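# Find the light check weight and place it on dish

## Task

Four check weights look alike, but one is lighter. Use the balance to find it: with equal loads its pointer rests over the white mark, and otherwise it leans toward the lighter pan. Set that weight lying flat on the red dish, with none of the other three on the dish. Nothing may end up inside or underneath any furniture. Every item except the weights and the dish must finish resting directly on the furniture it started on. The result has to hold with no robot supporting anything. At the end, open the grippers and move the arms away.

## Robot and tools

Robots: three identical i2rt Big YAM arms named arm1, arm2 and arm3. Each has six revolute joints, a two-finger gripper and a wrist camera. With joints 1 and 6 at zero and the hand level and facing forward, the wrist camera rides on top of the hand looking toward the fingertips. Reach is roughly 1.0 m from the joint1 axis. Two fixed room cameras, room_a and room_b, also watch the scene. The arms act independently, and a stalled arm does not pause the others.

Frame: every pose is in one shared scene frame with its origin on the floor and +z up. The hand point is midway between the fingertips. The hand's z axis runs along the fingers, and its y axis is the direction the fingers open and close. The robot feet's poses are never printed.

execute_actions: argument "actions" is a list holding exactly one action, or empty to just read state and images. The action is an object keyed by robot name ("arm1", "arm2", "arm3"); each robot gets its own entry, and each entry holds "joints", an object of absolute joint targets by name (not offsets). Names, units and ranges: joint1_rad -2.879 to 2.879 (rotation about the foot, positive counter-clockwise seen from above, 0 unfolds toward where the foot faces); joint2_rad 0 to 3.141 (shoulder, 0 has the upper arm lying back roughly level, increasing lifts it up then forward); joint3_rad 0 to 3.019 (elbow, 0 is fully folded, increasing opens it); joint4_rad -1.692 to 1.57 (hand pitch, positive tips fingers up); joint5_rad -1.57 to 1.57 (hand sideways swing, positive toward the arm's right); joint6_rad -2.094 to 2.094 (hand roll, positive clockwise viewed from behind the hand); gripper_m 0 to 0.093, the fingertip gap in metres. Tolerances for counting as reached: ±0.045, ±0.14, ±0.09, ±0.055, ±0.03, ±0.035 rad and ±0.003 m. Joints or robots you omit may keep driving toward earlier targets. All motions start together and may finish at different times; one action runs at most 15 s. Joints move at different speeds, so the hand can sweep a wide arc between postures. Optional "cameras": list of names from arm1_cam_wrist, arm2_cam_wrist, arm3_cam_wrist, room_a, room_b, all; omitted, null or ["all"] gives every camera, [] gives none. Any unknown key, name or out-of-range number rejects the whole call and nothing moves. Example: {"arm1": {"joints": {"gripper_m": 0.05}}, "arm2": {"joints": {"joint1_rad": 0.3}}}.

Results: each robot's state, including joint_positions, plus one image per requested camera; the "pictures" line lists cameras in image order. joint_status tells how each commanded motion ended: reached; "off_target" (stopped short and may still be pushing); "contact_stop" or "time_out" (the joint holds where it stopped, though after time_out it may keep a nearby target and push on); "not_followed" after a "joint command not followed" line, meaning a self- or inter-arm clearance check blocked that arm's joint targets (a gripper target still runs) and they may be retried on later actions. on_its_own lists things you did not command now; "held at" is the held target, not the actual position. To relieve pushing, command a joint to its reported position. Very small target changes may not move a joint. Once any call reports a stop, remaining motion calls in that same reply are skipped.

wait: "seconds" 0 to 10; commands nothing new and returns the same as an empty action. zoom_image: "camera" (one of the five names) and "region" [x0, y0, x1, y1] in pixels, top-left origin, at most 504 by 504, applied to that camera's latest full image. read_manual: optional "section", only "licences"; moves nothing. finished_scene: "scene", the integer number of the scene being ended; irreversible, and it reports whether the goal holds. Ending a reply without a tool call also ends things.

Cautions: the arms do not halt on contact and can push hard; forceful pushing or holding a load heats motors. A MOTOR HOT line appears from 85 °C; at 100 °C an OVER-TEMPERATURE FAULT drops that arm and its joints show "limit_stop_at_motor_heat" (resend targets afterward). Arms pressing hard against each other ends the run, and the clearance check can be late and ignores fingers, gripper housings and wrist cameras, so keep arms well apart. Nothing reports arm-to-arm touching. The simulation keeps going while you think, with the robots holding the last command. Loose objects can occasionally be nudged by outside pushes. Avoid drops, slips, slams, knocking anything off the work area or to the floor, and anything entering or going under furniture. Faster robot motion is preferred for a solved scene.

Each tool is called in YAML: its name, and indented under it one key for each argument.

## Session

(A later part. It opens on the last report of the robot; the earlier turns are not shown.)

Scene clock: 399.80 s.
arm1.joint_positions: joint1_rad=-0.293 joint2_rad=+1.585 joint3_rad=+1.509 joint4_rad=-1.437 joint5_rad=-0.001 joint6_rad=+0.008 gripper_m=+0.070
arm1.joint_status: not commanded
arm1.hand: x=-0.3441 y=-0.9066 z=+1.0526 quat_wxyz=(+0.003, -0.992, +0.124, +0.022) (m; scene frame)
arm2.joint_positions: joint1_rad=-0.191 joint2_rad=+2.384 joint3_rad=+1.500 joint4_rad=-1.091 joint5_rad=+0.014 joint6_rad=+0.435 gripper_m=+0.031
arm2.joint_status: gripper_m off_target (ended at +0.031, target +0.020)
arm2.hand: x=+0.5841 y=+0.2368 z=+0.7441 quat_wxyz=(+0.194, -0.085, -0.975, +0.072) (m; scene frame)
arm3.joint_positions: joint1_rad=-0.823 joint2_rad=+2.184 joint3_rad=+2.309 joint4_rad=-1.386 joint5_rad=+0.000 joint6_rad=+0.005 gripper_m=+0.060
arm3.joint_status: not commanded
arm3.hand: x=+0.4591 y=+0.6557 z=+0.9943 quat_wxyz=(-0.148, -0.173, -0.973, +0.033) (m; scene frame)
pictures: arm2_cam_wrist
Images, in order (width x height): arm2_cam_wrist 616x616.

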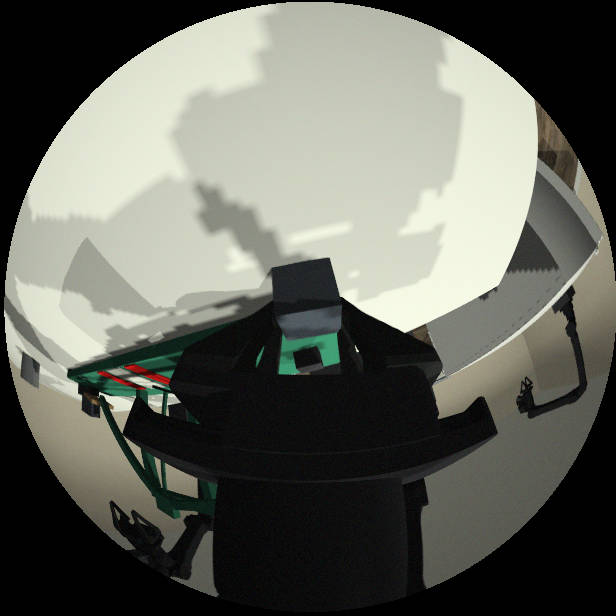

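execute_actions:
  actions:
    - {"arm2":{"joints":{"joint2_rad":1.75,"joint3_rad":1.3,"joint4_rad":-1.0,"joint6_rad":1.2}}}
  cameras: ["arm2_cam_wrist"]

Scene clock: 403.07 s.
arm1.joint_positions: joint1_rad=-0.293 joint2_rad=+1.585 joint3_rad=+1.509 joint4_rad=-1.437 joint5_rad=-0.001 joint6_rad=+0.008 gripper_m=+0.070
arm1.joint_status: not commanded
arm1.hand: x=-0.3441 y=-0.9066 z=+1.0526 quat_wxyz=(+0.003, -0.992, +0.124, +0.022) (m; scene frame)
arm2.joint_positions: joint1_rad=-0.178 joint2_rad=+1.743 joint3_rad=+1.287 joint4_rad=-0.994 joint5_rad=+0.002 joint6_rad=+1.192 gripper_m=+0.030
arm2.joint_status: all done
arm2.hand: x=+0.6217 y=+0.2533 z=+1.0032 quat_wxyz=(-0.037, -0.444, -0.894, -0.039) (m; scene frame)
arm3.joint_positions: joint1_rad=-0.823 joint2_rad=+2.184 joint3_rad=+2.309 joint4_rad=-1.386 joint5_rad=+0.000 joint6_rad=+0.005 gripper_m=+0.060
arm3.joint_status: not commanded
arm3.hand: x=+0.4591 y=+0.6557 z=+0.9943 quat_wxyz=(-0.148, -0.173, -0.973, +0.033) (m; scene frame)
pictures: arm2_cam_wrist
Images, in order (width x height): arm2_cam_wrist 616x616.

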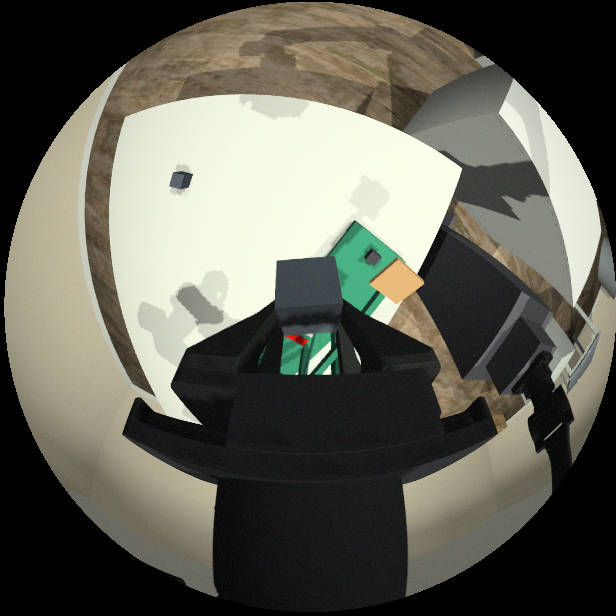

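execute_actions:
  actions:
    - {"arm2":{"joints":{"joint2_rad":1.72,"joint3_rad":1.08,"joint4_rad":-0.96}}}
  cameras: ["arm2_cam_wrist"]

Scene clock: 405.50 s.
arm1.joint_positions: joint1_rad=-0.293 joint2_rad=+1.585 joint3_rad=+1.509 joint4_rad=-1.437 joint5_rad=-0.001 joint6_rad=+0.008 gripper_m=+0.070
arm1.joint_status: not commanded
arm1.hand: x=-0.3441 y=-0.9066 z=+1.0526 quat_wxyz=(+0.003, -0.992, +0.124, +0.022) (m; scene frame)
arm2.joint_positions: joint1_rad=-0.178 joint2_rad=+1.727 joint3_rad=+1.073 joint4_rad=-0.966 joint5_rad=+0.002 joint6_rad=+1.193 gripper_m=+0.030
arm2.joint_status: all done
arm2.hand: x=+0.5366 y=+0.2304 z=+0.9410 quat_wxyz=(+0.026, -0.445, -0.895, +0.018) (m; scene frame)
arm3.joint_positions: joint1_rad=-0.823 joint2_rad=+2.184 joint3_rad=+2.309 joint4_rad=-1.386 joint5_rad=+0.000 joint6_rad=+0.005 gripper_m=+0.060
arm3.joint_status: not commanded
arm3.hand: x=+0.4591 y=+0.6557 z=+0.9943 quat_wxyz=(-0.148, -0.173, -0.973, +0.033) (m; scene frame)
pictures: arm2_cam_wrist
Images, in order (width x height): arm2_cam_wrist 616x616.

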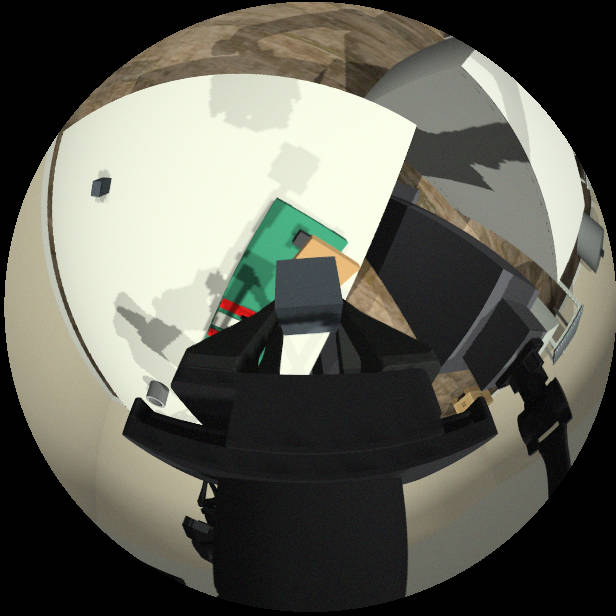

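execute_actions:
  actions:
    - {"arm2":{"joints":{"joint1_rad":-0.225,"joint2_rad":1.81,"joint3_rad":1.05}}}
  cameras: ["arm2_cam_wrist"]

Scene clock: 407.43 s.
arm1.joint_positions: joint1_rad=-0.293 joint2_rad=+1.585 joint3_rad=+1.509 joint4_rad=-1.437 joint5_rad=-0.001 joint6_rad=+0.008 gripper_m=+0.070
arm1.joint_status: not commanded
arm1.hand: x=-0.3441 y=-0.9066 z=+1.0526 quat_wxyz=(+0.003, -0.992, +0.124, +0.022) (m; scene frame)
arm2.joint_positions: joint1_rad=-0.224 joint2_rad=+1.814 joint3_rad=+1.051 joint4_rad=-0.966 joint5_rad=+0.001 joint6_rad=+1.193 gripper_m=+0.030
arm2.joint_status: all done
arm2.hand: x=+0.5186 y=+0.2059 z=+0.9000 quat_wxyz=(+0.068, -0.464, -0.882, +0.053) (m; scene frame)
arm3.joint_positions: joint1_rad=-0.823 joint2_rad=+2.184 joint3_rad=+2.309 joint4_rad=-1.386 joint5_rad=+0.000 joint6_rad=+0.005 gripper_m=+0.060
arm3.joint_status: not commanded
arm3.hand: x=+0.4591 y=+0.6557 z=+0.9943 quat_wxyz=(-0.148, -0.173, -0.973, +0.033) (m; scene frame)
pictures: arm2_cam_wrist
Images, in order (width x height): arm2_cam_wrist 616x616.

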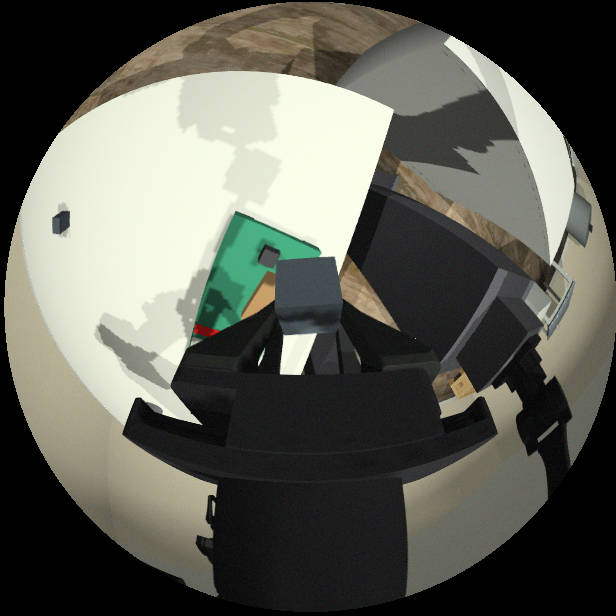

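execute_actions:
  actions:
    - {"arm2":{"joints":{"joint4_rad":-0.87}}}
  cameras: ["arm2_cam_wrist"]

Scene clock: 408.90 s.
arm1.joint_positions: joint1_rad=-0.293 joint2_rad=+1.585 joint3_rad=+1.509 joint4_rad=-1.437 joint5_rad=-0.001 joint6_rad=+0.008 gripper_m=+0.070
arm1.joint_status: not commanded
arm1.hand: x=-0.3441 y=-0.9066 z=+1.0526 quat_wxyz=(+0.003, -0.992, +0.124, +0.022) (m; scene frame)
arm2.joint_positions: joint1_rad=-0.224 joint2_rad=+1.814 joint3_rad=+1.051 joint4_rad=-0.881 joint5_rad=+0.001 joint6_rad=+1.193 gripper_m=+0.030
arm2.joint_status: all done
arm2.hand: x=+0.5387 y=+0.2105 z=+0.8973 quat_wxyz=(+0.036, -0.465, -0.884, +0.025) (m; scene frame)
arm3.joint_positions: joint1_rad=-0.823 joint2_rad=+2.184 joint3_rad=+2.309 joint4_rad=-1.386 joint5_rad=+0.000 joint6_rad=+0.005 gripper_m=+0.060
arm3.joint_status: not commanded
arm3.hand: x=+0.4591 y=+0.6557 z=+0.9943 quat_wxyz=(-0.148, -0.173, -0.973, +0.033) (m; scene frame)
pictures: arm2_cam_wrist
Images, in order (width x height): arm2_cam_wrist 616x616.

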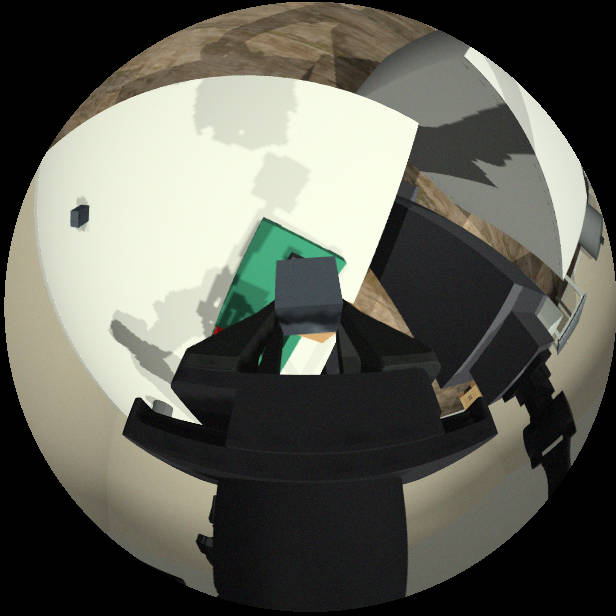

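execute_actions:
  actions:
    - {"arm2":{"joints":{"gripper_m":0.05}}}
  cameras: []

execute_actions:
  actions:
    - {"arm2":{"joints":{"joint2_rad":1.55,"joint3_rad":1.2,"joint6_rad":0.0}}}
  cameras: ["arm2_cam_wrist","arm3_cam_wrist"]

Scene clock: 410.47 s.
arm1.joint_positions: joint1_rad=-0.293 joint2_rad=+1.585 joint3_rad=+1.509 joint4_rad=-1.437 joint5_rad=-0.001 joint6_rad=+0.008 gripper_m=+0.070
arm1.joint_status: not commanded
arm1.hand: x=-0.3441 y=-0.9066 z=+1.0526 quat_wxyz=(+0.003, -0.992, +0.124, +0.022) (m; scene frame)
arm2.joint_positions: joint1_rad=-0.224 joint2_rad=+1.814 joint3_rad=+1.051 joint4_rad=-0.881 joint5_rad=+0.001 joint6_rad=+1.193 gripper_m=+0.050
arm2.joint_status: all done
arm2.hand: x=+0.5387 y=+0.2106 z=+0.8973 quat_wxyz=(+0.036, -0.465, -0.884, +0.025) (m; scene frame)
arm3.joint_positions: joint1_rad=-0.823 joint2_rad=+2.184 joint3_rad=+2.309 joint4_rad=-1.386 joint5_rad=+0.000 joint6_rad=+0.005 gripper_m=+0.060
arm3.joint_status: not commanded
arm3.hand: x=+0.4591 y=+0.6557 z=+0.9943 quat_wxyz=(-0.148, -0.173, -0.973, +0.033) (m; scene frame)
pictures: none
No camera images: the call's "cameras" was empty. Leave "cameras" out to get every camera's image.

Scene clock: 412.43 s.
arm1.joint_positions: joint1_rad=-0.293 joint2_rad=+1.585 joint3_rad=+1.509 joint4_rad=-1.437 joint5_rad=-0.001 joint6_rad=+0.008 gripper_m=+0.070
arm1.joint_status: not commanded
arm1.hand: x=-0.3441 y=-0.9066 z=+1.0526 quat_wxyz=(+0.003, -0.992, +0.124, +0.022) (m; scene frame)
arm2.joint_positions: joint1_rad=-0.224 joint2_rad=+1.536 joint3_rad=+1.181 joint4_rad=-0.877 joint5_rad=+0.001 joint6_rad=+0.009 gripper_m=+0.050
arm2.joint_status: all done
arm2.hand: x=+0.6189 y=+0.2271 z=+1.0704 quat_wxyz=(-0.161, +0.105, -0.981, -0.023) (m; scene frame)
arm3.joint_positions: joint1_rad=-0.823 joint2_rad=+2.184 joint3_rad=+2.309 joint4_rad=-1.386 joint5_rad=+0.000 joint6_rad=+0.005 gripper_m=+0.060
arm3.joint_status: not commanded
arm3.hand: x=+0.4591 y=+0.6557 z=+0.9943 quat_wxyz=(-0.148, -0.173, -0.973, +0.033) (m; scene frame)
pictures: arm2_cam_wrist, arm3_cam_wrist
Images, in order (width x height): arm2_cam_wrist 616x616, arm3_cam_wrist 616x616.

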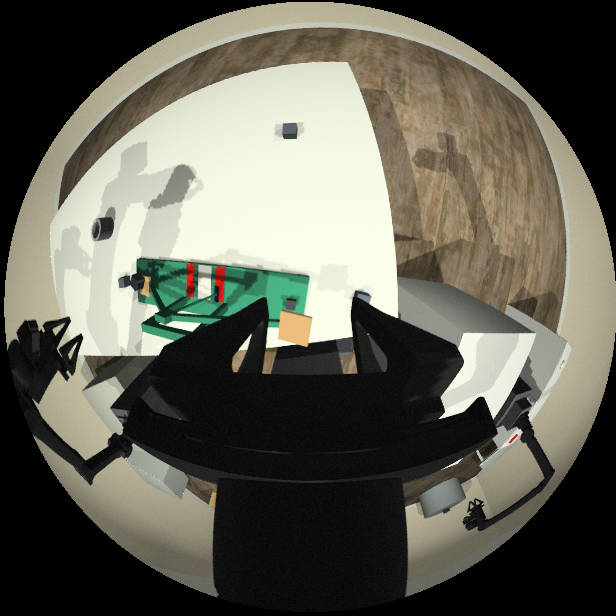

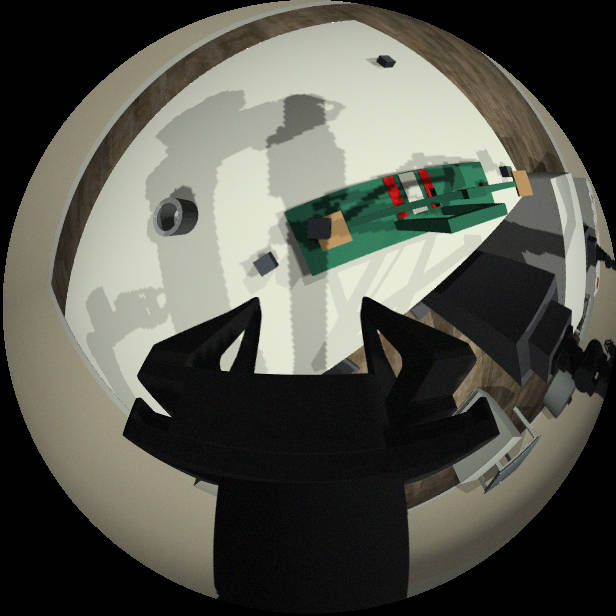

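execute_actions:
  actions:
    - {"arm2":{"joints":{"joint1_rad":-0.45,"joint2_rad":2.0,"joint3_rad":1.4,"joint4_rad":-1.0,"joint6_rad":0.2,"gripper_m":0.07}}}
  cameras: ["arm2_cam_wrist"]

Scene clock: 415.93 s.
arm1.joint_positions: joint1_rad=-0.293 joint2_rad=+1.585 joint3_rad=+1.509 joint4_rad=-1.437 joint5_rad=-0.001 joint6_rad=+0.008 gripper_m=+0.070
arm1.joint_status: not commanded
arm1.hand: x=-0.3441 y=-0.9066 z=+1.0526 quat_wxyz=(+0.003, -0.992, +0.124, +0.022) (m; scene frame)
arm2.joint_positions: joint1_rad=-0.453 joint2_rad=+2.008 joint3_rad=+1.375 joint4_rad=-0.990 joint5_rad=+0.001 joint6_rad=+0.191 gripper_m=+0.070
arm2.joint_status: all done
arm2.hand: x=+0.6514 y=+0.1109 z=+0.8955 quat_wxyz=(+0.034, -0.098, -0.995, +0.000) (m; scene frame)
arm3.joint_positions: joint1_rad=-0.823 joint2_rad=+2.184 joint3_rad=+2.309 joint4_rad=-1.386 joint5_rad=+0.000 joint6_rad=+0.005 gripper_m=+0.060
arm3.joint_status: not commanded
arm3.hand: x=+0.4591 y=+0.6557 z=+0.9943 quat_wxyz=(-0.148, -0.173, -0.973, +0.033) (m; scene frame)
pictures: arm2_cam_wrist
Images, in order (width x height): arm2_cam_wrist 616x616.

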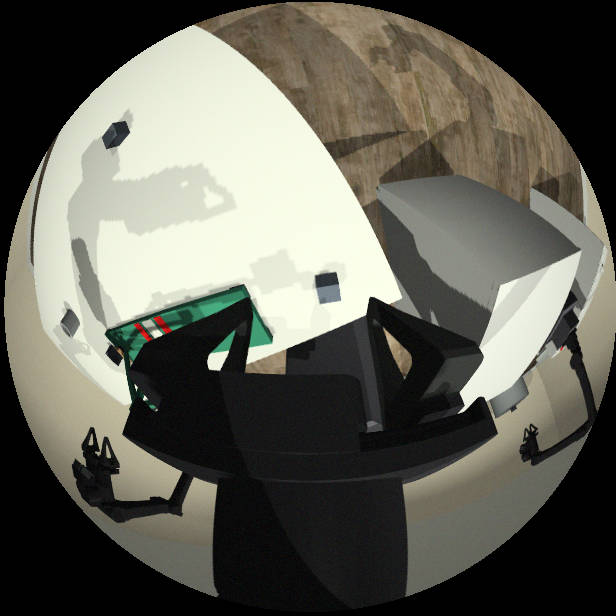

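execute_actions:
  actions:
    - {"arm2":{"joints":{"joint1_rad":-0.48,"joint2_rad":2.33,"joint3_rad":1.5,"joint4_rad":-0.95,"joint6_rad":0.0}}}
  cameras: ["arm2_cam_wrist"]

Scene clock: 417.93 s.
arm1.joint_positions: joint1_rad=-0.293 joint2_rad=+1.585 joint3_rad=+1.509 joint4_rad=-1.437 joint5_rad=-0.001 joint6_rad=+0.008 gripper_m=+0.070
arm1.joint_status: not commanded
arm1.hand: x=-0.3441 y=-0.9066 z=+1.0526 quat_wxyz=(+0.003, -0.992, +0.124, +0.022) (m; scene frame)
arm2.joint_positions: joint1_rad=-0.474 joint2_rad=+2.337 joint3_rad=+1.493 joint4_rad=-0.953 joint5_rad=+0.001 joint6_rad=+0.009 gripper_m=+0.070
arm2.joint_status: all done
arm2.hand: x=+0.6420 y=+0.1007 z=+0.7533 quat_wxyz=(+0.121, -0.017, -0.993, -0.004) (m; scene frame)
arm3.joint_positions: joint1_rad=-0.823 joint2_rad=+2.184 joint3_rad=+2.309 joint4_rad=-1.386 joint5_rad=+0.000 joint6_rad=+0.005 gripper_m=+0.060
arm3.joint_status: not commanded
arm3.hand: x=+0.4591 y=+0.6557 z=+0.9943 quat_wxyz=(-0.148, -0.173, -0.973, +0.033) (m; scene frame)
pictures: arm2_cam_wrist
Images, in order (width x height): arm2_cam_wrist 616x616.

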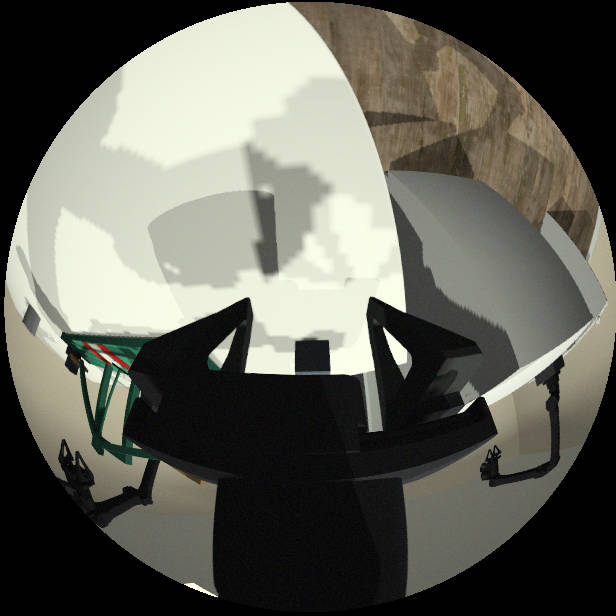

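Need back ~5 cm.

execute_actions:
  actions:
    - {"arm2":{"joints":{"joint4_rad":-1.17}}}
  cameras: ["arm2_cam_wrist"]

Scene clock: 419.93 s.
arm1.joint_positions: joint1_rad=-0.293 joint2_rad=+1.585 joint3_rad=+1.509 joint4_rad=-1.437 joint5_rad=-0.001 joint6_rad=+0.008 gripper_m=+0.070
arm1.joint_status: not commanded
arm1.hand: x=-0.3441 y=-0.9066 z=+1.0526 quat_wxyz=(+0.003, -0.992, +0.124, +0.022) (m; scene frame)
arm2.joint_positions: joint1_rad=-0.474 joint2_rad=+2.337 joint3_rad=+1.493 joint4_rad=-1.155 joint5_rad=+0.001 joint6_rad=+0.008 gripper_m=+0.070
arm2.joint_status: all done
arm2.hand: x=+0.5954 y=+0.1018 z=+0.7700 quat_wxyz=(+0.220, -0.016, -0.975, -0.005) (m; scene frame)
arm3.joint_positions: joint1_rad=-0.823 joint2_rad=+2.184 joint3_rad=+2.309 joint4_rad=-1.386 joint5_rad=+0.000 joint6_rad=+0.005 gripper_m=+0.060
arm3.joint_status: not commanded
arm3.hand: x=+0.4591 y=+0.6557 z=+0.9943 quat_wxyz=(-0.148, -0.173, -0.973, +0.033) (m; scene frame)
pictures: arm2_cam_wrist
Images, in order (width x height): arm2_cam_wrist 616x616.

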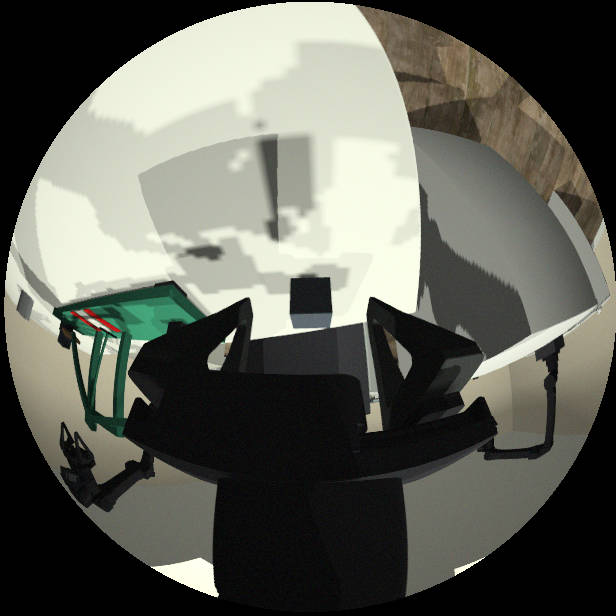

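execute_actions:
  actions:
    - {"arm2":{"joints":{"joint4_rad":-1.1,"joint2_rad":2.41}}}
  cameras: ["arm2_cam_wrist"]

execute_actions:
  actions:
    - {"arm2":{"joints":{"gripper_m":0.02}}}
  cameras: []

Scene clock: 421.80 s.
arm1.joint_positions: joint1_rad=-0.293 joint2_rad=+1.585 joint3_rad=+1.509 joint4_rad=-1.437 joint5_rad=-0.001 joint6_rad=+0.008 gripper_m=+0.070
arm1.joint_status: not commanded
arm1.hand: x=-0.3441 y=-0.9066 z=+1.0526 quat_wxyz=(+0.003, -0.992, +0.124, +0.022) (m; scene frame)
arm2.joint_positions: joint1_rad=-0.474 joint2_rad=+2.397 joint3_rad=+1.493 joint4_rad=-1.113 joint5_rad=+0.001 joint6_rad=+0.008 gripper_m=+0.070
arm2.joint_status: all done
arm2.hand: x=+0.5864 y=+0.1022 z=+0.7385 quat_wxyz=(+0.229, -0.016, -0.973, -0.005) (m; scene frame)
arm3.joint_positions: joint1_rad=-0.823 joint2_rad=+2.184 joint3_rad=+2.309 joint4_rad=-1.386 joint5_rad=+0.000 joint6_rad=+0.005 gripper_m=+0.060
arm3.joint_status: not commanded
arm3.hand: x=+0.4591 y=+0.6557 z=+0.9943 quat_wxyz=(-0.148, -0.173, -0.973, +0.033) (m; scene frame)
pictures: arm2_cam_wrist
Images, in order (width x height): arm2_cam_wrist 616x616.

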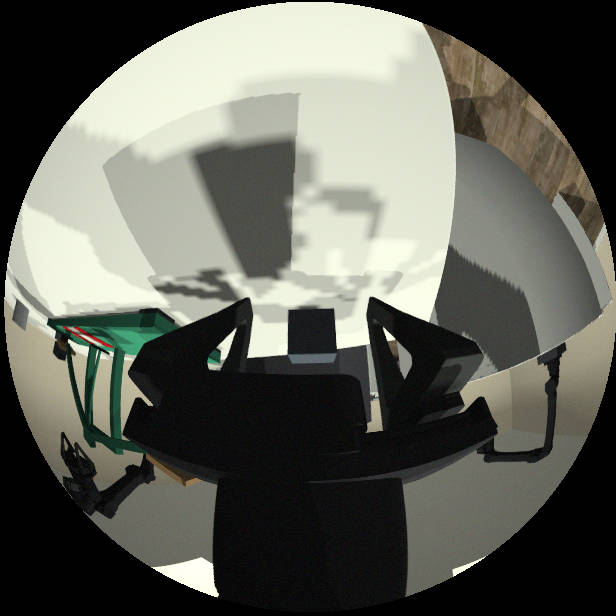

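Scene clock: 422.40 s.
arm1.joint_positions: joint1_rad=-0.293 joint2_rad=+1.585 joint3_rad=+1.509 joint4_rad=-1.437 joint5_rad=-0.001 joint6_rad=+0.008 gripper_m=+0.070
arm1.joint_status: not commanded
arm1.hand: x=-0.3441 y=-0.9066 z=+1.0526 quat_wxyz=(+0.003, -0.992, +0.124, +0.022) (m; scene frame)
arm2.joint_positions: joint1_rad=-0.474 joint2_rad=+2.397 joint3_rad=+1.493 joint4_rad=-1.113 joint5_rad=+0.001 joint6_rad=+0.008 gripper_m=+0.020
arm2.joint_status: all done
arm2.hand: x=+0.5864 y=+0.1022 z=+0.7385 quat_wxyz=(+0.229, -0.016, -0.973, -0.005) (m; scene frame)
arm3.joint_positions: joint1_rad=-0.823 joint2_rad=+2.184 joint3_rad=+2.309 joint4_rad=-1.386 joint5_rad=+0.000 joint6_rad=+0.005 gripper_m=+0.060
arm3.joint_status: not commanded
arm3.hand: x=+0.4591 y=+0.6557 z=+0.9943 quat_wxyz=(-0.148, -0.173, -0.973, +0.033) (m; scene frame)
pictures: none
No camera images: the call's "cameras" was empty. Leave "cameras" out to get every camera's image.

execute_actions:
  actions:
    - {"arm2":{"joints":{"gripper_m":0.07}}}
  cameras: []

execute_actions:
  actions:
    - {"arm2":{"joints":{"joint4_rad":-1.21}}}
  cameras: ["arm2_cam_wrist"]

execute_actions:
  actions:
    - {"arm2":{"joints":{"gripper_m":0.02}}}
  cameras: []

Scene clock: 424.20 s.
arm1.joint_positions: joint1_rad=-0.293 joint2_rad=+1.585 joint3_rad=+1.509 joint4_rad=-1.437 joint5_rad=-0.001 joint6_rad=+0.008 gripper_m=+0.070
arm1.joint_status: not commanded
arm1.hand: x=-0.3441 y=-0.9066 z=+1.0526 quat_wxyz=(+0.003, -0.992, +0.124, +0.022) (m; scene frame)
arm2.joint_positions: joint1_rad=-0.474 joint2_rad=+2.397 joint3_rad=+1.493 joint4_rad=-1.113 joint5_rad=+0.001 joint6_rad=+0.008 gripper_m=+0.070
arm2.joint_status: all done
arm2.hand: x=+0.5864 y=+0.1022 z=+0.7385 quat_wxyz=(+0.229, -0.016, -0.973, -0.005) (m; scene frame)
arm3.joint_positions: joint1_rad=-0.823 joint2_rad=+2.184 joint3_rad=+2.309 joint4_rad=-1.386 joint5_rad=+0.000 joint6_rad=+0.005 gripper_m=+0.060
arm3.joint_status: not commanded
arm3.hand: x=+0.4591 y=+0.6557 z=+0.9943 quat_wxyz=(-0.148, -0.173, -0.973, +0.033) (m; scene frame)
pictures: none
No camera images: the call's "cameras" was empty. Leave "cameras" out to get every camera's image.

Scene clock: 424.97 s.
arm1.joint_positions: joint1_rad=-0.293 joint2_rad=+1.585 joint3_rad=+1.509 joint4_rad=-1.437 joint5_rad=-0.001 joint6_rad=+0.008 gripper_m=+0.070
arm1.joint_status: not commanded
arm1.hand: x=-0.3441 y=-0.9066 z=+1.0526 quat_wxyz=(+0.003, -0.992, +0.124, +0.022) (m; scene frame)
arm2.joint_positions: joint1_rad=-0.474 joint2_rad=+2.397 joint3_rad=+1.493 joint4_rad=-1.194 joint5_rad=+0.001 joint6_rad=+0.008 gripper_m=+0.070
arm2.joint_status: all done
arm2.hand: x=+0.5690 y=+0.1026 z=+0.7480 quat_wxyz=(+0.268, -0.015, -0.963, -0.005) (m; scene frame)
arm3.joint_positions: joint1_rad=-0.823 joint2_rad=+2.184 joint3_rad=+2.309 joint4_rad=-1.386 joint5_rad=+0.000 joint6_rad=+0.005 gripper_m=+0.060
arm3.joint_status: not commanded
arm3.hand: x=+0.4591 y=+0.6557 z=+0.9943 quat_wxyz=(-0.148, -0.173, -0.973, +0.033) (m; scene frame)
pictures: arm2_cam_wrist
Images, in order (width x height): arm2_cam_wrist 616x616.

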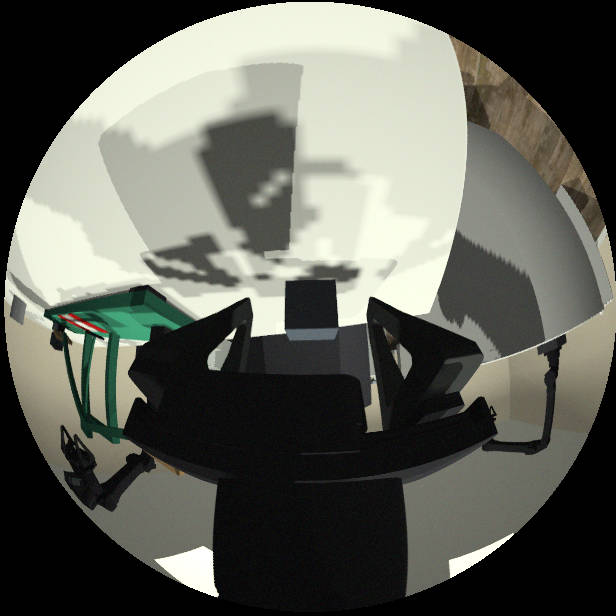

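Scene clock: 425.57 s.
arm1.joint_positions: joint1_rad=-0.293 joint2_rad=+1.585 joint3_rad=+1.509 joint4_rad=-1.437 joint5_rad=-0.001 joint6_rad=+0.008 gripper_m=+0.070
arm1.joint_status: not commanded
arm1.hand: x=-0.3441 y=-0.9066 z=+1.0526 quat_wxyz=(+0.003, -0.992, +0.124, +0.022) (m; scene frame)
arm2.joint_positions: joint1_rad=-0.474 joint2_rad=+2.397 joint3_rad=+1.493 joint4_rad=-1.194 joint5_rad=+0.001 joint6_rad=+0.007 gripper_m=+0.029
arm2.joint_status: gripper_m off_target (ended at +0.029, target +0.020)
arm2.hand: x=+0.5689 y=+0.1026 z=+0.7481 quat_wxyz=(+0.268, -0.015, -0.963, -0.005) (m; scene frame)
arm3.joint_positions: joint1_rad=-0.823 joint2_rad=+2.184 joint3_rad=+2.309 joint4_rad=-1.386 joint5_rad=+0.000 joint6_rad=+0.005 gripper_m=+0.060
arm3.joint_status: not commanded
arm3.hand: x=+0.4591 y=+0.6557 z=+0.9943 quat_wxyz=(-0.148, -0.173, -0.973, +0.033) (m; scene frame)
pictures: none
No camera images: the call's "cameras" was empty. Leave "cameras" out to get every camera's image.

execute_actions:
  actions:
    - {"arm2":{"joints":{"joint2_rad":2.0,"joint3_rad":1.4,"joint4_rad":-1.4}}}
  cameras: []

execute_actions:
  actions:
    - {"arm2":{"joints":{"joint1_rad":-0.2}}}
  cameras: ["arm2_cam_wrist"]

Scene clock: 429.30 s.
arm1.joint_positions: joint1_rad=-0.293 joint2_rad=+1.585 joint3_rad=+1.509 joint4_rad=-1.437 joint5_rad=-0.001 joint6_rad=+0.008 gripper_m=+0.070
arm1.joint_status: not commanded
arm1.hand: x=-0.3441 y=-0.9066 z=+1.0526 quat_wxyz=(+0.003, -0.992, +0.124, +0.022) (m; scene frame)
arm2.joint_positions: joint1_rad=-0.474 joint2_rad=+1.991 joint3_rad=+1.386 joint4_rad=-1.382 joint5_rad=+0.001 joint6_rad=+0.007 gripper_m=+0.029
arm2.joint_status: all done
arm2.hand: x=+0.5660 y=+0.1016 z=+0.9298 quat_wxyz=(+0.214, -0.016, -0.977, -0.005) (m; scene frame)
arm3.joint_positions: joint1_rad=-0.823 joint2_rad=+2.184 joint3_rad=+2.309 joint4_rad=-1.386 joint5_rad=+0.000 joint6_rad=+0.005 gripper_m=+0.060
arm3.joint_status: not commanded
arm3.hand: x=+0.4591 y=+0.6557 z=+0.9943 quat_wxyz=(-0.148, -0.173, -0.973, +0.033) (m; scene frame)
pictures: none
No camera images: the call's "cameras" was empty. Leave "cameras" out to get every camera's image.

Scene clock: 430.63 s.
arm1.joint_positions: joint1_rad=-0.293 joint2_rad=+1.585 joint3_rad=+1.509 joint4_rad=-1.437 joint5_rad=-0.001 joint6_rad=+0.008 gripper_m=+0.070
arm1.joint_status: not commanded
arm1.hand: x=-0.3441 y=-0.9066 z=+1.0526 quat_wxyz=(+0.003, -0.992, +0.124, +0.022) (m; scene frame)
arm2.joint_positions: joint1_rad=-0.202 joint2_rad=+1.991 joint3_rad=+1.386 joint4_rad=-1.382 joint5_rad=-0.002 joint6_rad=+0.006 gripper_m=+0.029
arm2.joint_status: all done
arm2.hand: x=+0.5526 y=+0.2241 z=+0.9308 quat_wxyz=(+0.212, +0.118, -0.970, +0.021) (m; scene frame)
arm3.joint_positions: joint1_rad=-0.823 joint2_rad=+2.184 joint3_rad=+2.309 joint4_rad=-1.386 joint5_rad=+0.000 joint6_rad=+0.005 gripper_m=+0.060
arm3.joint_status: not commanded
arm3.hand: x=+0.4591 y=+0.6557 z=+0.9943 quat_wxyz=(-0.148, -0.173, -0.973, +0.033) (m; scene frame)
pictures: arm2_cam_wrist
Images, in order (width x height): arm2_cam_wrist 616x616.

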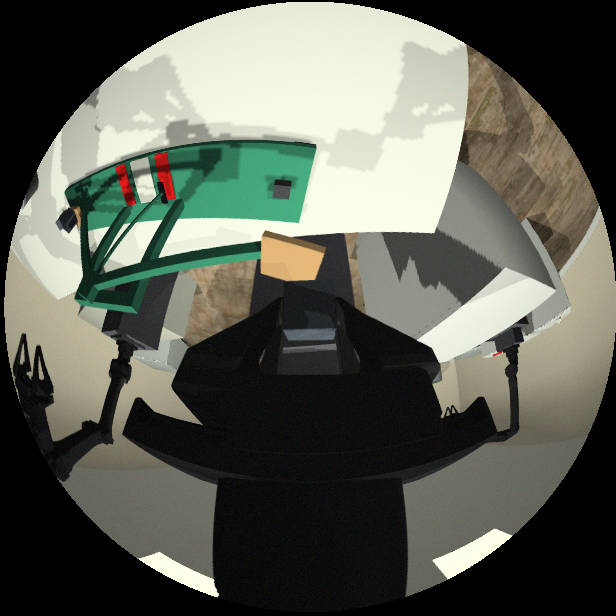

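execute_actions:
  actions:
    - {"arm2":{"joints":{"joint1_rad":-0.17,"joint2_rad":2.09,"joint4_rad":-1.36}}}
  cameras: ["arm2_cam_wrist"]

Scene clock: 432.53 s.
arm1.joint_positions: joint1_rad=-0.293 joint2_rad=+1.585 joint3_rad=+1.509 joint4_rad=-1.437 joint5_rad=-0.001 joint6_rad=+0.008 gripper_m=+0.070
arm1.joint_status: not commanded
arm1.hand: x=-0.3441 y=-0.9066 z=+1.0526 quat_wxyz=(+0.003, -0.992, +0.124, +0.022) (m; scene frame)
arm2.joint_positions: joint1_rad=-0.173 joint2_rad=+2.091 joint3_rad=+1.386 joint4_rad=-1.364 joint5_rad=-0.001 joint6_rad=+0.006 gripper_m=+0.029
arm2.joint_status: all done
arm2.hand: x=+0.5383 y=+0.2340 z=+0.8868 quat_wxyz=(+0.251, +0.131, -0.959, +0.030) (m; scene frame)
arm3.joint_positions: joint1_rad=-0.823 joint2_rad=+2.184 joint3_rad=+2.309 joint4_rad=-1.386 joint5_rad=+0.000 joint6_rad=+0.005 gripper_m=+0.060
arm3.joint_status: not commanded
arm3.hand: x=+0.4591 y=+0.6557 z=+0.9943 quat_wxyz=(-0.148, -0.173, -0.973, +0.033) (m; scene frame)
pictures: arm2_cam_wrist
Images, in order (width x height): arm2_cam_wrist 616x616.

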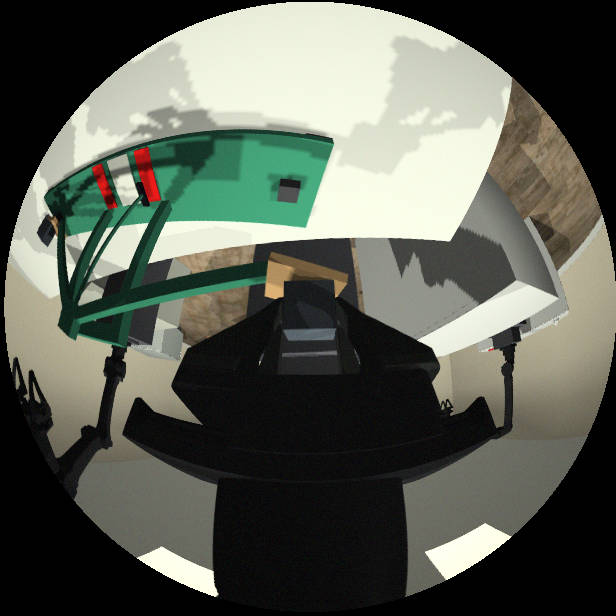

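execute_actions:
  actions:
    - {"arm2":{"joints":{"joint2_rad":2.15,"joint4_rad":-1.33}}}
  cameras: ["arm2_cam_wrist"]

Scene clock: 434.70 s.
arm1.joint_positions: joint1_rad=-0.293 joint2_rad=+1.585 joint3_rad=+1.509 joint4_rad=-1.437 joint5_rad=-0.001 joint6_rad=+0.008 gripper_m=+0.070
arm1.joint_status: not commanded
arm1.hand: x=-0.3441 y=-0.9066 z=+1.0526 quat_wxyz=(+0.003, -0.992, +0.124, +0.022) (m; scene frame)
arm2.joint_positions: joint1_rad=-0.173 joint2_rad=+2.134 joint3_rad=+1.386 joint4_rad=-1.338 joint5_rad=-0.003 joint6_rad=+0.006 gripper_m=+0.029
arm2.joint_status: all done
arm2.hand: x=+0.5360 y=+0.2339 z=+0.8655 quat_wxyz=(+0.259, +0.130, -0.957, +0.030) (m; scene frame)
arm3.joint_positions: joint1_rad=-0.823 joint2_rad=+2.184 joint3_rad=+2.309 joint4_rad=-1.386 joint5_rad=+0.000 joint6_rad=+0.005 gripper_m=+0.060
arm3.joint_status: not commanded
arm3.hand: x=+0.4591 y=+0.6557 z=+0.9943 quat_wxyz=(-0.148, -0.173, -0.973, +0.033) (m; scene frame)
pictures: arm2_cam_wrist
Images, in order (width x height): arm2_cam_wrist 616x616.

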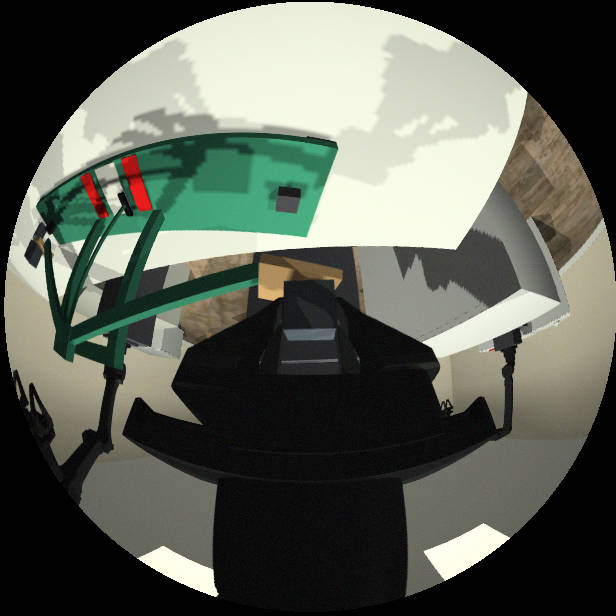

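Keep going.

execute_actions:
  actions:
    - {"arm2":{"joints":{"joint2_rad":2.22,"joint4_rad":-1.36}}}
  cameras: ["arm2_cam_wrist"]

Scene clock: 436.20 s.
arm1.joint_positions: joint1_rad=-0.293 joint2_rad=+1.585 joint3_rad=+1.509 joint4_rad=-1.437 joint5_rad=-0.001 joint6_rad=+0.008 gripper_m=+0.070
arm1.joint_status: not commanded
arm1.hand: x=-0.3441 y=-0.9066 z=+1.0526 quat_wxyz=(+0.003, -0.992, +0.124, +0.022) (m; scene frame)
arm2.joint_positions: joint1_rad=-0.173 joint2_rad=+2.209 joint3_rad=+1.386 joint4_rad=-1.340 joint5_rad=-0.002 joint6_rad=+0.006 gripper_m=+0.029
arm2.joint_status: all done
arm2.hand: x=+0.5201 y=+0.2297 z=+0.8352 quat_wxyz=(+0.296, +0.129, -0.946, +0.036) (m; scene frame)
arm3.joint_positions: joint1_rad=-0.823 joint2_rad=+2.184 joint3_rad=+2.309 joint4_rad=-1.386 joint5_rad=+0.000 joint6_rad=+0.005 gripper_m=+0.060
arm3.joint_status: not commanded
arm3.hand: x=+0.4591 y=+0.6557 z=+0.9943 quat_wxyz=(-0.148, -0.173, -0.973, +0.033) (m; scene frame)
pictures: arm2_cam_wrist
Images, in order (width x height): arm2_cam_wrist 616x616.

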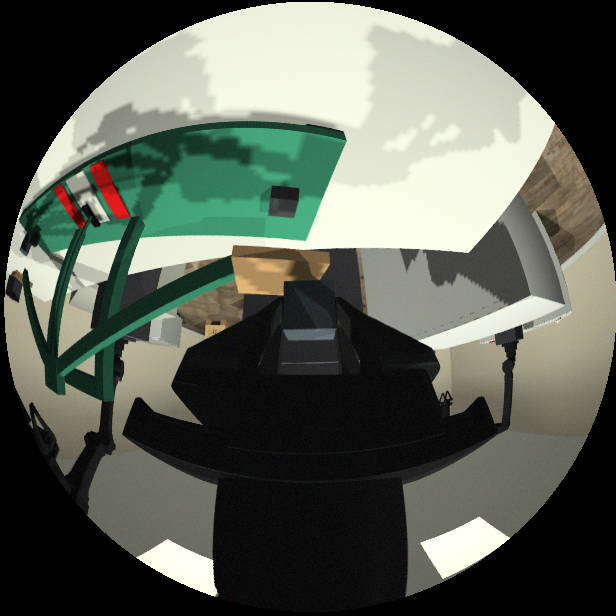

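execute_actions:
  actions:
    - {"arm2":{"joints":{"gripper_m":0.05}}}
  cameras: []

execute_actions:
  actions:
    - {"arm2":{"joints":{"joint2_rad":1.9,"joint4_rad":-1.2}}}
  cameras: ["arm2_cam_wrist","arm3_cam_wrist"]

Scene clock: 438.67 s.
arm1.joint_positions: joint1_rad=-0.293 joint2_rad=+1.585 joint3_rad=+1.509 joint4_rad=-1.437 joint5_rad=-0.001 joint6_rad=+0.008 gripper_m=+0.070
arm1.joint_status: not commanded
arm1.hand: x=-0.3441 y=-0.9066 z=+1.0526 quat_wxyz=(+0.003, -0.992, +0.124, +0.022) (m; scene frame)
arm2.joint_positions: joint1_rad=-0.174 joint2_rad=+2.205 joint3_rad=+1.387 joint4_rad=-1.356 joint5_rad=+0.003 joint6_rad=+0.004 gripper_m=+0.050
arm2.joint_status: all done
arm2.hand: x=+0.5185 y=+0.2278 z=+0.8390 quat_wxyz=(+0.301, +0.130, -0.944, +0.039) (m; scene frame)
arm3.joint_positions: joint1_rad=-0.823 joint2_rad=+2.184 joint3_rad=+2.309 joint4_rad=-1.386 joint5_rad=+0.000 joint6_rad=+0.005 gripper_m=+0.060
arm3.joint_status: not commanded
arm3.hand: x=+0.4591 y=+0.6557 z=+0.9943 quat_wxyz=(-0.148, -0.173, -0.973, +0.033) (m; scene frame)
pictures: none
No camera images: the call's "cameras" was empty. Leave "cameras" out to get every camera's image.

Scene clock: 439.97 s.
arm1.joint_positions: joint1_rad=-0.293 joint2_rad=+1.585 joint3_rad=+1.509 joint4_rad=-1.437 joint5_rad=-0.001 joint6_rad=+0.008 gripper_m=+0.070
arm1.joint_status: not commanded
arm1.hand: x=-0.3441 y=-0.9066 z=+1.0526 quat_wxyz=(+0.003, -0.992, +0.124, +0.022) (m; scene frame)
arm2.joint_positions: joint1_rad=-0.174 joint2_rad=+1.881 joint3_rad=+1.387 joint4_rad=-1.210 joint5_rad=+0.002 joint6_rad=+0.004 gripper_m=+0.050
arm2.joint_status: all done
arm2.hand: x=+0.6006 y=+0.2495 z=+0.9691 quat_wxyz=(+0.074, +0.135, -0.988, +0.006) (m; scene frame)
arm3.joint_positions: joint1_rad=-0.823 joint2_rad=+2.184 joint3_rad=+2.309 joint4_rad=-1.386 joint5_rad=+0.000 joint6_rad=+0.005 gripper_m=+0.060
arm3.joint_status: not commanded
arm3.hand: x=+0.4591 y=+0.6557 z=+0.9943 quat_wxyz=(-0.148, -0.173, -0.973, +0.033) (m; scene frame)
pictures: arm2_cam_wrist, arm3_cam_wrist
Images, in order (width x height): arm2_cam_wrist 616x616, arm3_cam_wrist 616x616.

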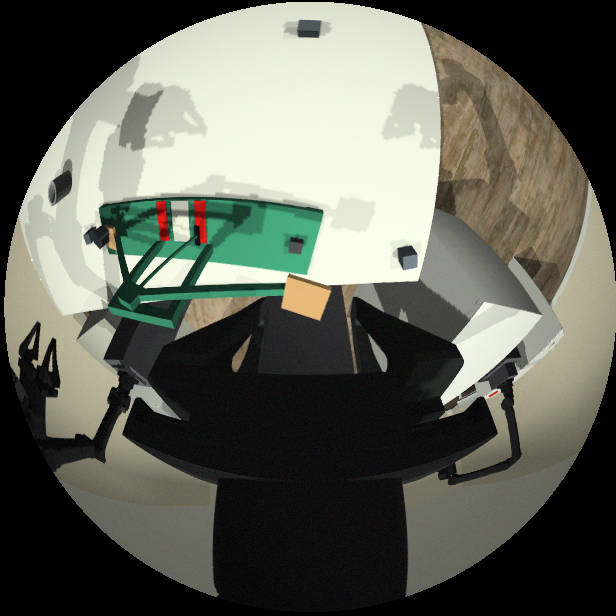

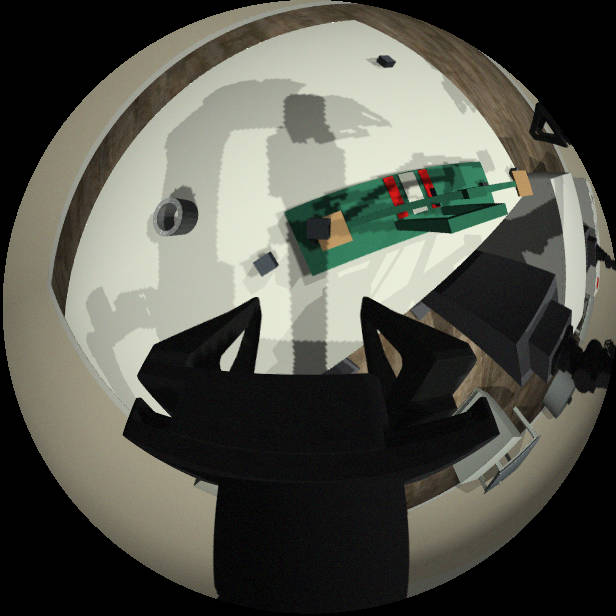

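execute_actions:
  actions:
    - {"arm2":{"joints":{"joint1_rad":-0.6,"joint2_rad":2.1,"joint3_rad":1.45,"joint4_rad":-1.1,"gripper_m":0.07}}}
  cameras: ["arm2_cam_wrist"]

Scene clock: 442.90 s.
arm1.joint_positions: joint1_rad=-0.293 joint2_rad=+1.585 joint3_rad=+1.509 joint4_rad=-1.437 joint5_rad=-0.001 joint6_rad=+0.008 gripper_m=+0.070
arm1.joint_status: not commanded
arm1.hand: x=-0.3441 y=-0.9066 z=+1.0526 quat_wxyz=(+0.003, -0.992, +0.124, +0.022) (m; scene frame)
arm2.joint_positions: joint1_rad=-0.594 joint2_rad=+2.108 joint3_rad=+1.425 joint4_rad=-1.108 joint5_rad=+0.002 joint6_rad=+0.004 gripper_m=+0.070
arm2.joint_status: all done
arm2.hand: x=+0.6231 y=+0.0388 z=+0.8625 quat_wxyz=(+0.117, -0.074, -0.990, -0.010) (m; scene frame)
arm3.joint_positions: joint1_rad=-0.823 joint2_rad=+2.184 joint3_rad=+2.309 joint4_rad=-1.386 joint5_rad=+0.000 joint6_rad=+0.005 gripper_m=+0.060
arm3.joint_status: not commanded
arm3.hand: x=+0.4591 y=+0.6557 z=+0.9943 quat_wxyz=(-0.148, -0.173, -0.973, +0.033) (m; scene frame)
pictures: arm2_cam_wrist
Images, in order (width x height): arm2_cam_wrist 616x616.

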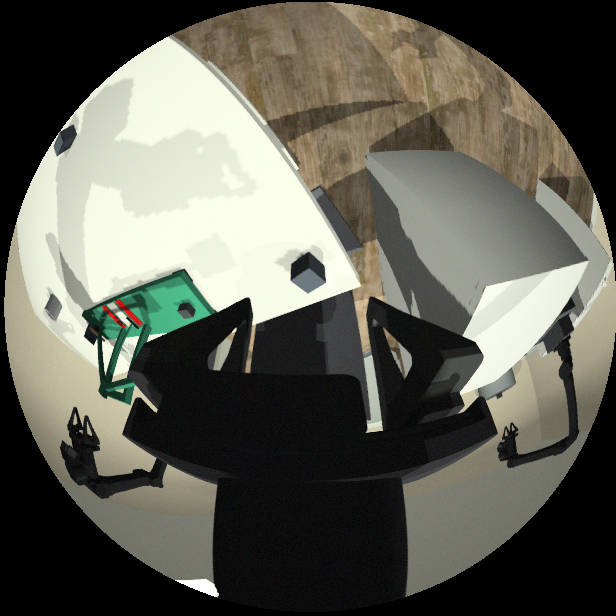

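execute_actions:
  actions:
    - {"arm2":{"joints":{"joint2_rad":2.33,"joint3_rad":1.5,"joint4_rad":-1.0,"joint6_rad":0.7}}}
  cameras: ["arm2_cam_wrist"]

Scene clock: 445.53 s.
arm1.joint_positions: joint1_rad=-0.293 joint2_rad=+1.585 joint3_rad=+1.509 joint4_rad=-1.437 joint5_rad=-0.001 joint6_rad=+0.008 gripper_m=+0.070
arm1.joint_status: not commanded
arm1.hand: x=-0.3441 y=-0.9066 z=+1.0526 quat_wxyz=(+0.003, -0.992, +0.124, +0.022) (m; scene frame)
arm2.joint_positions: joint1_rad=-0.594 joint2_rad=+2.339 joint3_rad=+1.488 joint4_rad=-1.008 joint5_rad=+0.002 joint6_rad=+0.691 gripper_m=+0.070
arm2.joint_status: all done
arm2.hand: x=+0.6205 y=+0.0396 z=+0.7551 quat_wxyz=(+0.146, -0.401, -0.903, +0.040) (m; scene frame)
arm3.joint_positions: joint1_rad=-0.823 joint2_rad=+2.184 joint3_rad=+2.309 joint4_rad=-1.386 joint5_rad=+0.000 joint6_rad=+0.005 gripper_m=+0.060
arm3.joint_status: not commanded
arm3.hand: x=+0.4591 y=+0.6557 z=+0.9943 quat_wxyz=(-0.148, -0.173, -0.973, +0.033) (m; scene frame)
pictures: arm2_cam_wrist
Images, in order (width x height): arm2_cam_wrist 616x616.

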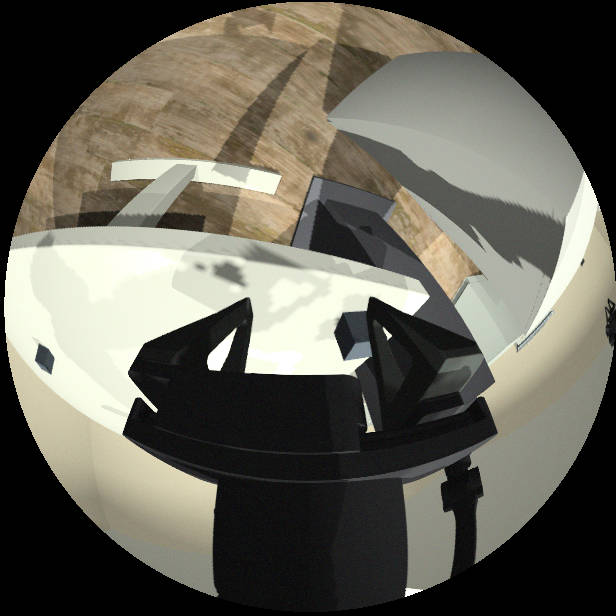

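execute_actions:
  actions:
    - {"arm2":{"joints":{"joint2_rad":2.25}}}
  cameras: []

execute_actions:
  actions:
    - {"arm2":{"joints":{"joint4_rad":-1.17,"joint1_rad":-0.63}}}
  cameras: []

execute_actions:
  actions:
    - {"arm2":{"joints":{"joint2_rad":2.4}}}
  cameras: ["arm2_cam_wrist"]

Scene clock: 448.70 s.
arm1.joint_positions: joint1_rad=-0.293 joint2_rad=+1.585 joint3_rad=+1.509 joint4_rad=-1.437 joint5_rad=-0.001 joint6_rad=+0.008 gripper_m=+0.070
arm1.joint_status: not commanded
arm1.hand: x=-0.3441 y=-0.9066 z=+1.0526 quat_wxyz=(+0.003, -0.992, +0.124, +0.022) (m; scene frame)
arm2.joint_positions: joint1_rad=-0.594 joint2_rad=+2.237 joint3_rad=+1.488 joint4_rad=-1.008 joint5_rad=+0.002 joint6_rad=+0.692 gripper_m=+0.070
arm2.joint_status: all done
arm2.hand: x=+0.6486 y=+0.0353 z=+0.8062 quat_wxyz=(+0.098, -0.404, -0.909, +0.026) (m; scene frame)
arm3.joint_positions: joint1_rad=-0.823 joint2_rad=+2.184 joint3_rad=+2.309 joint4_rad=-1.386 joint5_rad=+0.000 joint6_rad=+0.005 gripper_m=+0.060
arm3.joint_status: not commanded
arm3.hand: x=+0.4591 y=+0.6557 z=+0.9943 quat_wxyz=(-0.148, -0.173, -0.973, +0.033) (m; scene frame)
pictures: none
No camera images: the call's "cameras" was empty. Leave "cameras" out to get every camera's image.

Scene clock: 449.57 s.
arm1.joint_positions: joint1_rad=-0.293 joint2_rad=+1.585 joint3_rad=+1.509 joint4_rad=-1.437 joint5_rad=-0.001 joint6_rad=+0.008 gripper_m=+0.070
arm1.joint_status: not commanded
arm1.hand: x=-0.3441 y=-0.9066 z=+1.0526 quat_wxyz=(+0.003, -0.992, +0.124, +0.022) (m; scene frame)
arm2.joint_positions: joint1_rad=-0.628 joint2_rad=+2.237 joint3_rad=+1.488 joint4_rad=-1.156 joint5_rad=+0.002 joint6_rad=+0.692 gripper_m=+0.070
arm2.joint_status: all done
arm2.hand: x=+0.6112 y=+0.0231 z=+0.8161 quat_wxyz=(+0.169, -0.415, -0.893, +0.043) (m; scene frame)
arm3.joint_positions: joint1_rad=-0.823 joint2_rad=+2.184 joint3_rad=+2.309 joint4_rad=-1.386 joint5_rad=+0.000 joint6_rad=+0.005 gripper_m=+0.060
arm3.joint_status: not commanded
arm3.hand: x=+0.4591 y=+0.6557 z=+0.9943 quat_wxyz=(-0.148, -0.173, -0.973, +0.033) (m; scene frame)
pictures: none
No camera images: the call's "cameras" was empty. Leave "cameras" out to get every camera's image.

Scene clock: 450.53 s.
arm1.joint_positions: joint1_rad=-0.293 joint2_rad=+1.585 joint3_rad=+1.509 joint4_rad=-1.437 joint5_rad=-0.001 joint6_rad=+0.008 gripper_m=+0.070
arm1.joint_status: not commanded
arm1.hand: x=-0.3441 y=-0.9066 z=+1.0526 quat_wxyz=(+0.003, -0.992, +0.124, +0.022) (m; scene frame)
arm2.joint_positions: joint1_rad=-0.630 joint2_rad=+2.382 joint3_rad=+1.496 joint4_rad=-1.164 joint5_rad=-0.001 joint6_rad=+0.692 gripper_m=+0.070
arm2.joint_status: all done
arm2.hand: x=+0.5737 y=+0.0294 z=+0.7508 quat_wxyz=(+0.238, -0.410, -0.878, +0.060) (m; scene frame)
arm3.joint_positions: joint1_rad=-0.823 joint2_rad=+2.184 joint3_rad=+2.309 joint4_rad=-1.386 joint5_rad=+0.000 joint6_rad=+0.005 gripper_m=+0.060
arm3.joint_status: not commanded
arm3.hand: x=+0.4591 y=+0.6557 z=+0.9943 quat_wxyz=(-0.148, -0.173, -0.973, +0.033) (m; scene frame)
pictures: arm2_cam_wrist
Images, in order (width x height): arm2_cam_wrist 616x616.

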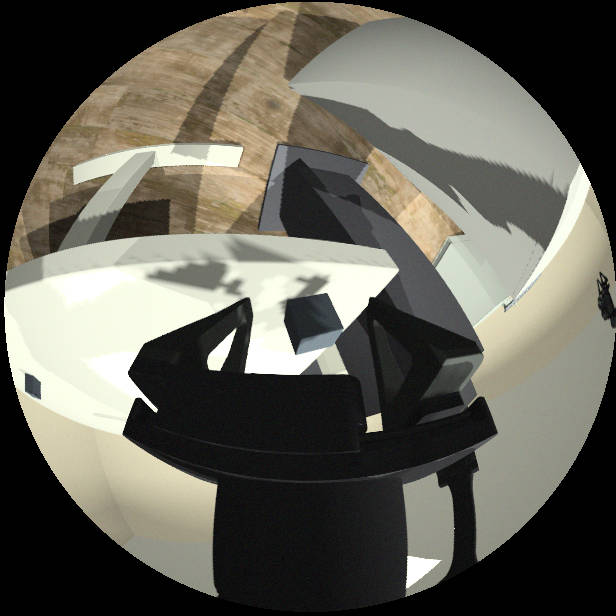

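execute_actions:
  actions:
    - {"arm2":{"joints":{"gripper_m":0.02}}}
  cameras: ["arm2_cam_wrist"]

Scene clock: 451.73 s.
arm1.joint_positions: joint1_rad=-0.293 joint2_rad=+1.585 joint3_rad=+1.509 joint4_rad=-1.437 joint5_rad=-0.001 joint6_rad=+0.008 gripper_m=+0.070
arm1.joint_status: not commanded
arm1.hand: x=-0.3441 y=-0.9066 z=+1.0526 quat_wxyz=(+0.003, -0.992, +0.124, +0.022) (m; scene frame)
arm2.joint_positions: joint1_rad=-0.630 joint2_rad=+2.382 joint3_rad=+1.496 joint4_rad=-1.164 joint5_rad=-0.001 joint6_rad=+0.692 gripper_m=+0.020
arm2.joint_status: all done
arm2.hand: x=+0.5737 y=+0.0294 z=+0.7508 quat_wxyz=(+0.238, -0.410, -0.878, +0.060) (m; scene frame)
arm3.joint_positions: joint1_rad=-0.823 joint2_rad=+2.184 joint3_rad=+2.309 joint4_rad=-1.386 joint5_rad=+0.000 joint6_rad=+0.005 gripper_m=+0.060
arm3.joint_status: not commanded
arm3.hand: x=+0.4591 y=+0.6557 z=+0.9943 quat_wxyz=(-0.148, -0.173, -0.973, +0.033) (m; scene frame)
pictures: arm2_cam_wrist
Images, in order (width x height): arm2_cam_wrist 616x616.

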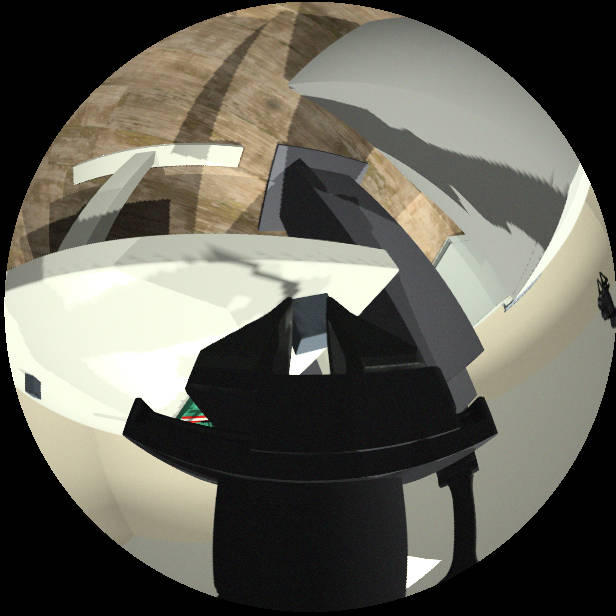

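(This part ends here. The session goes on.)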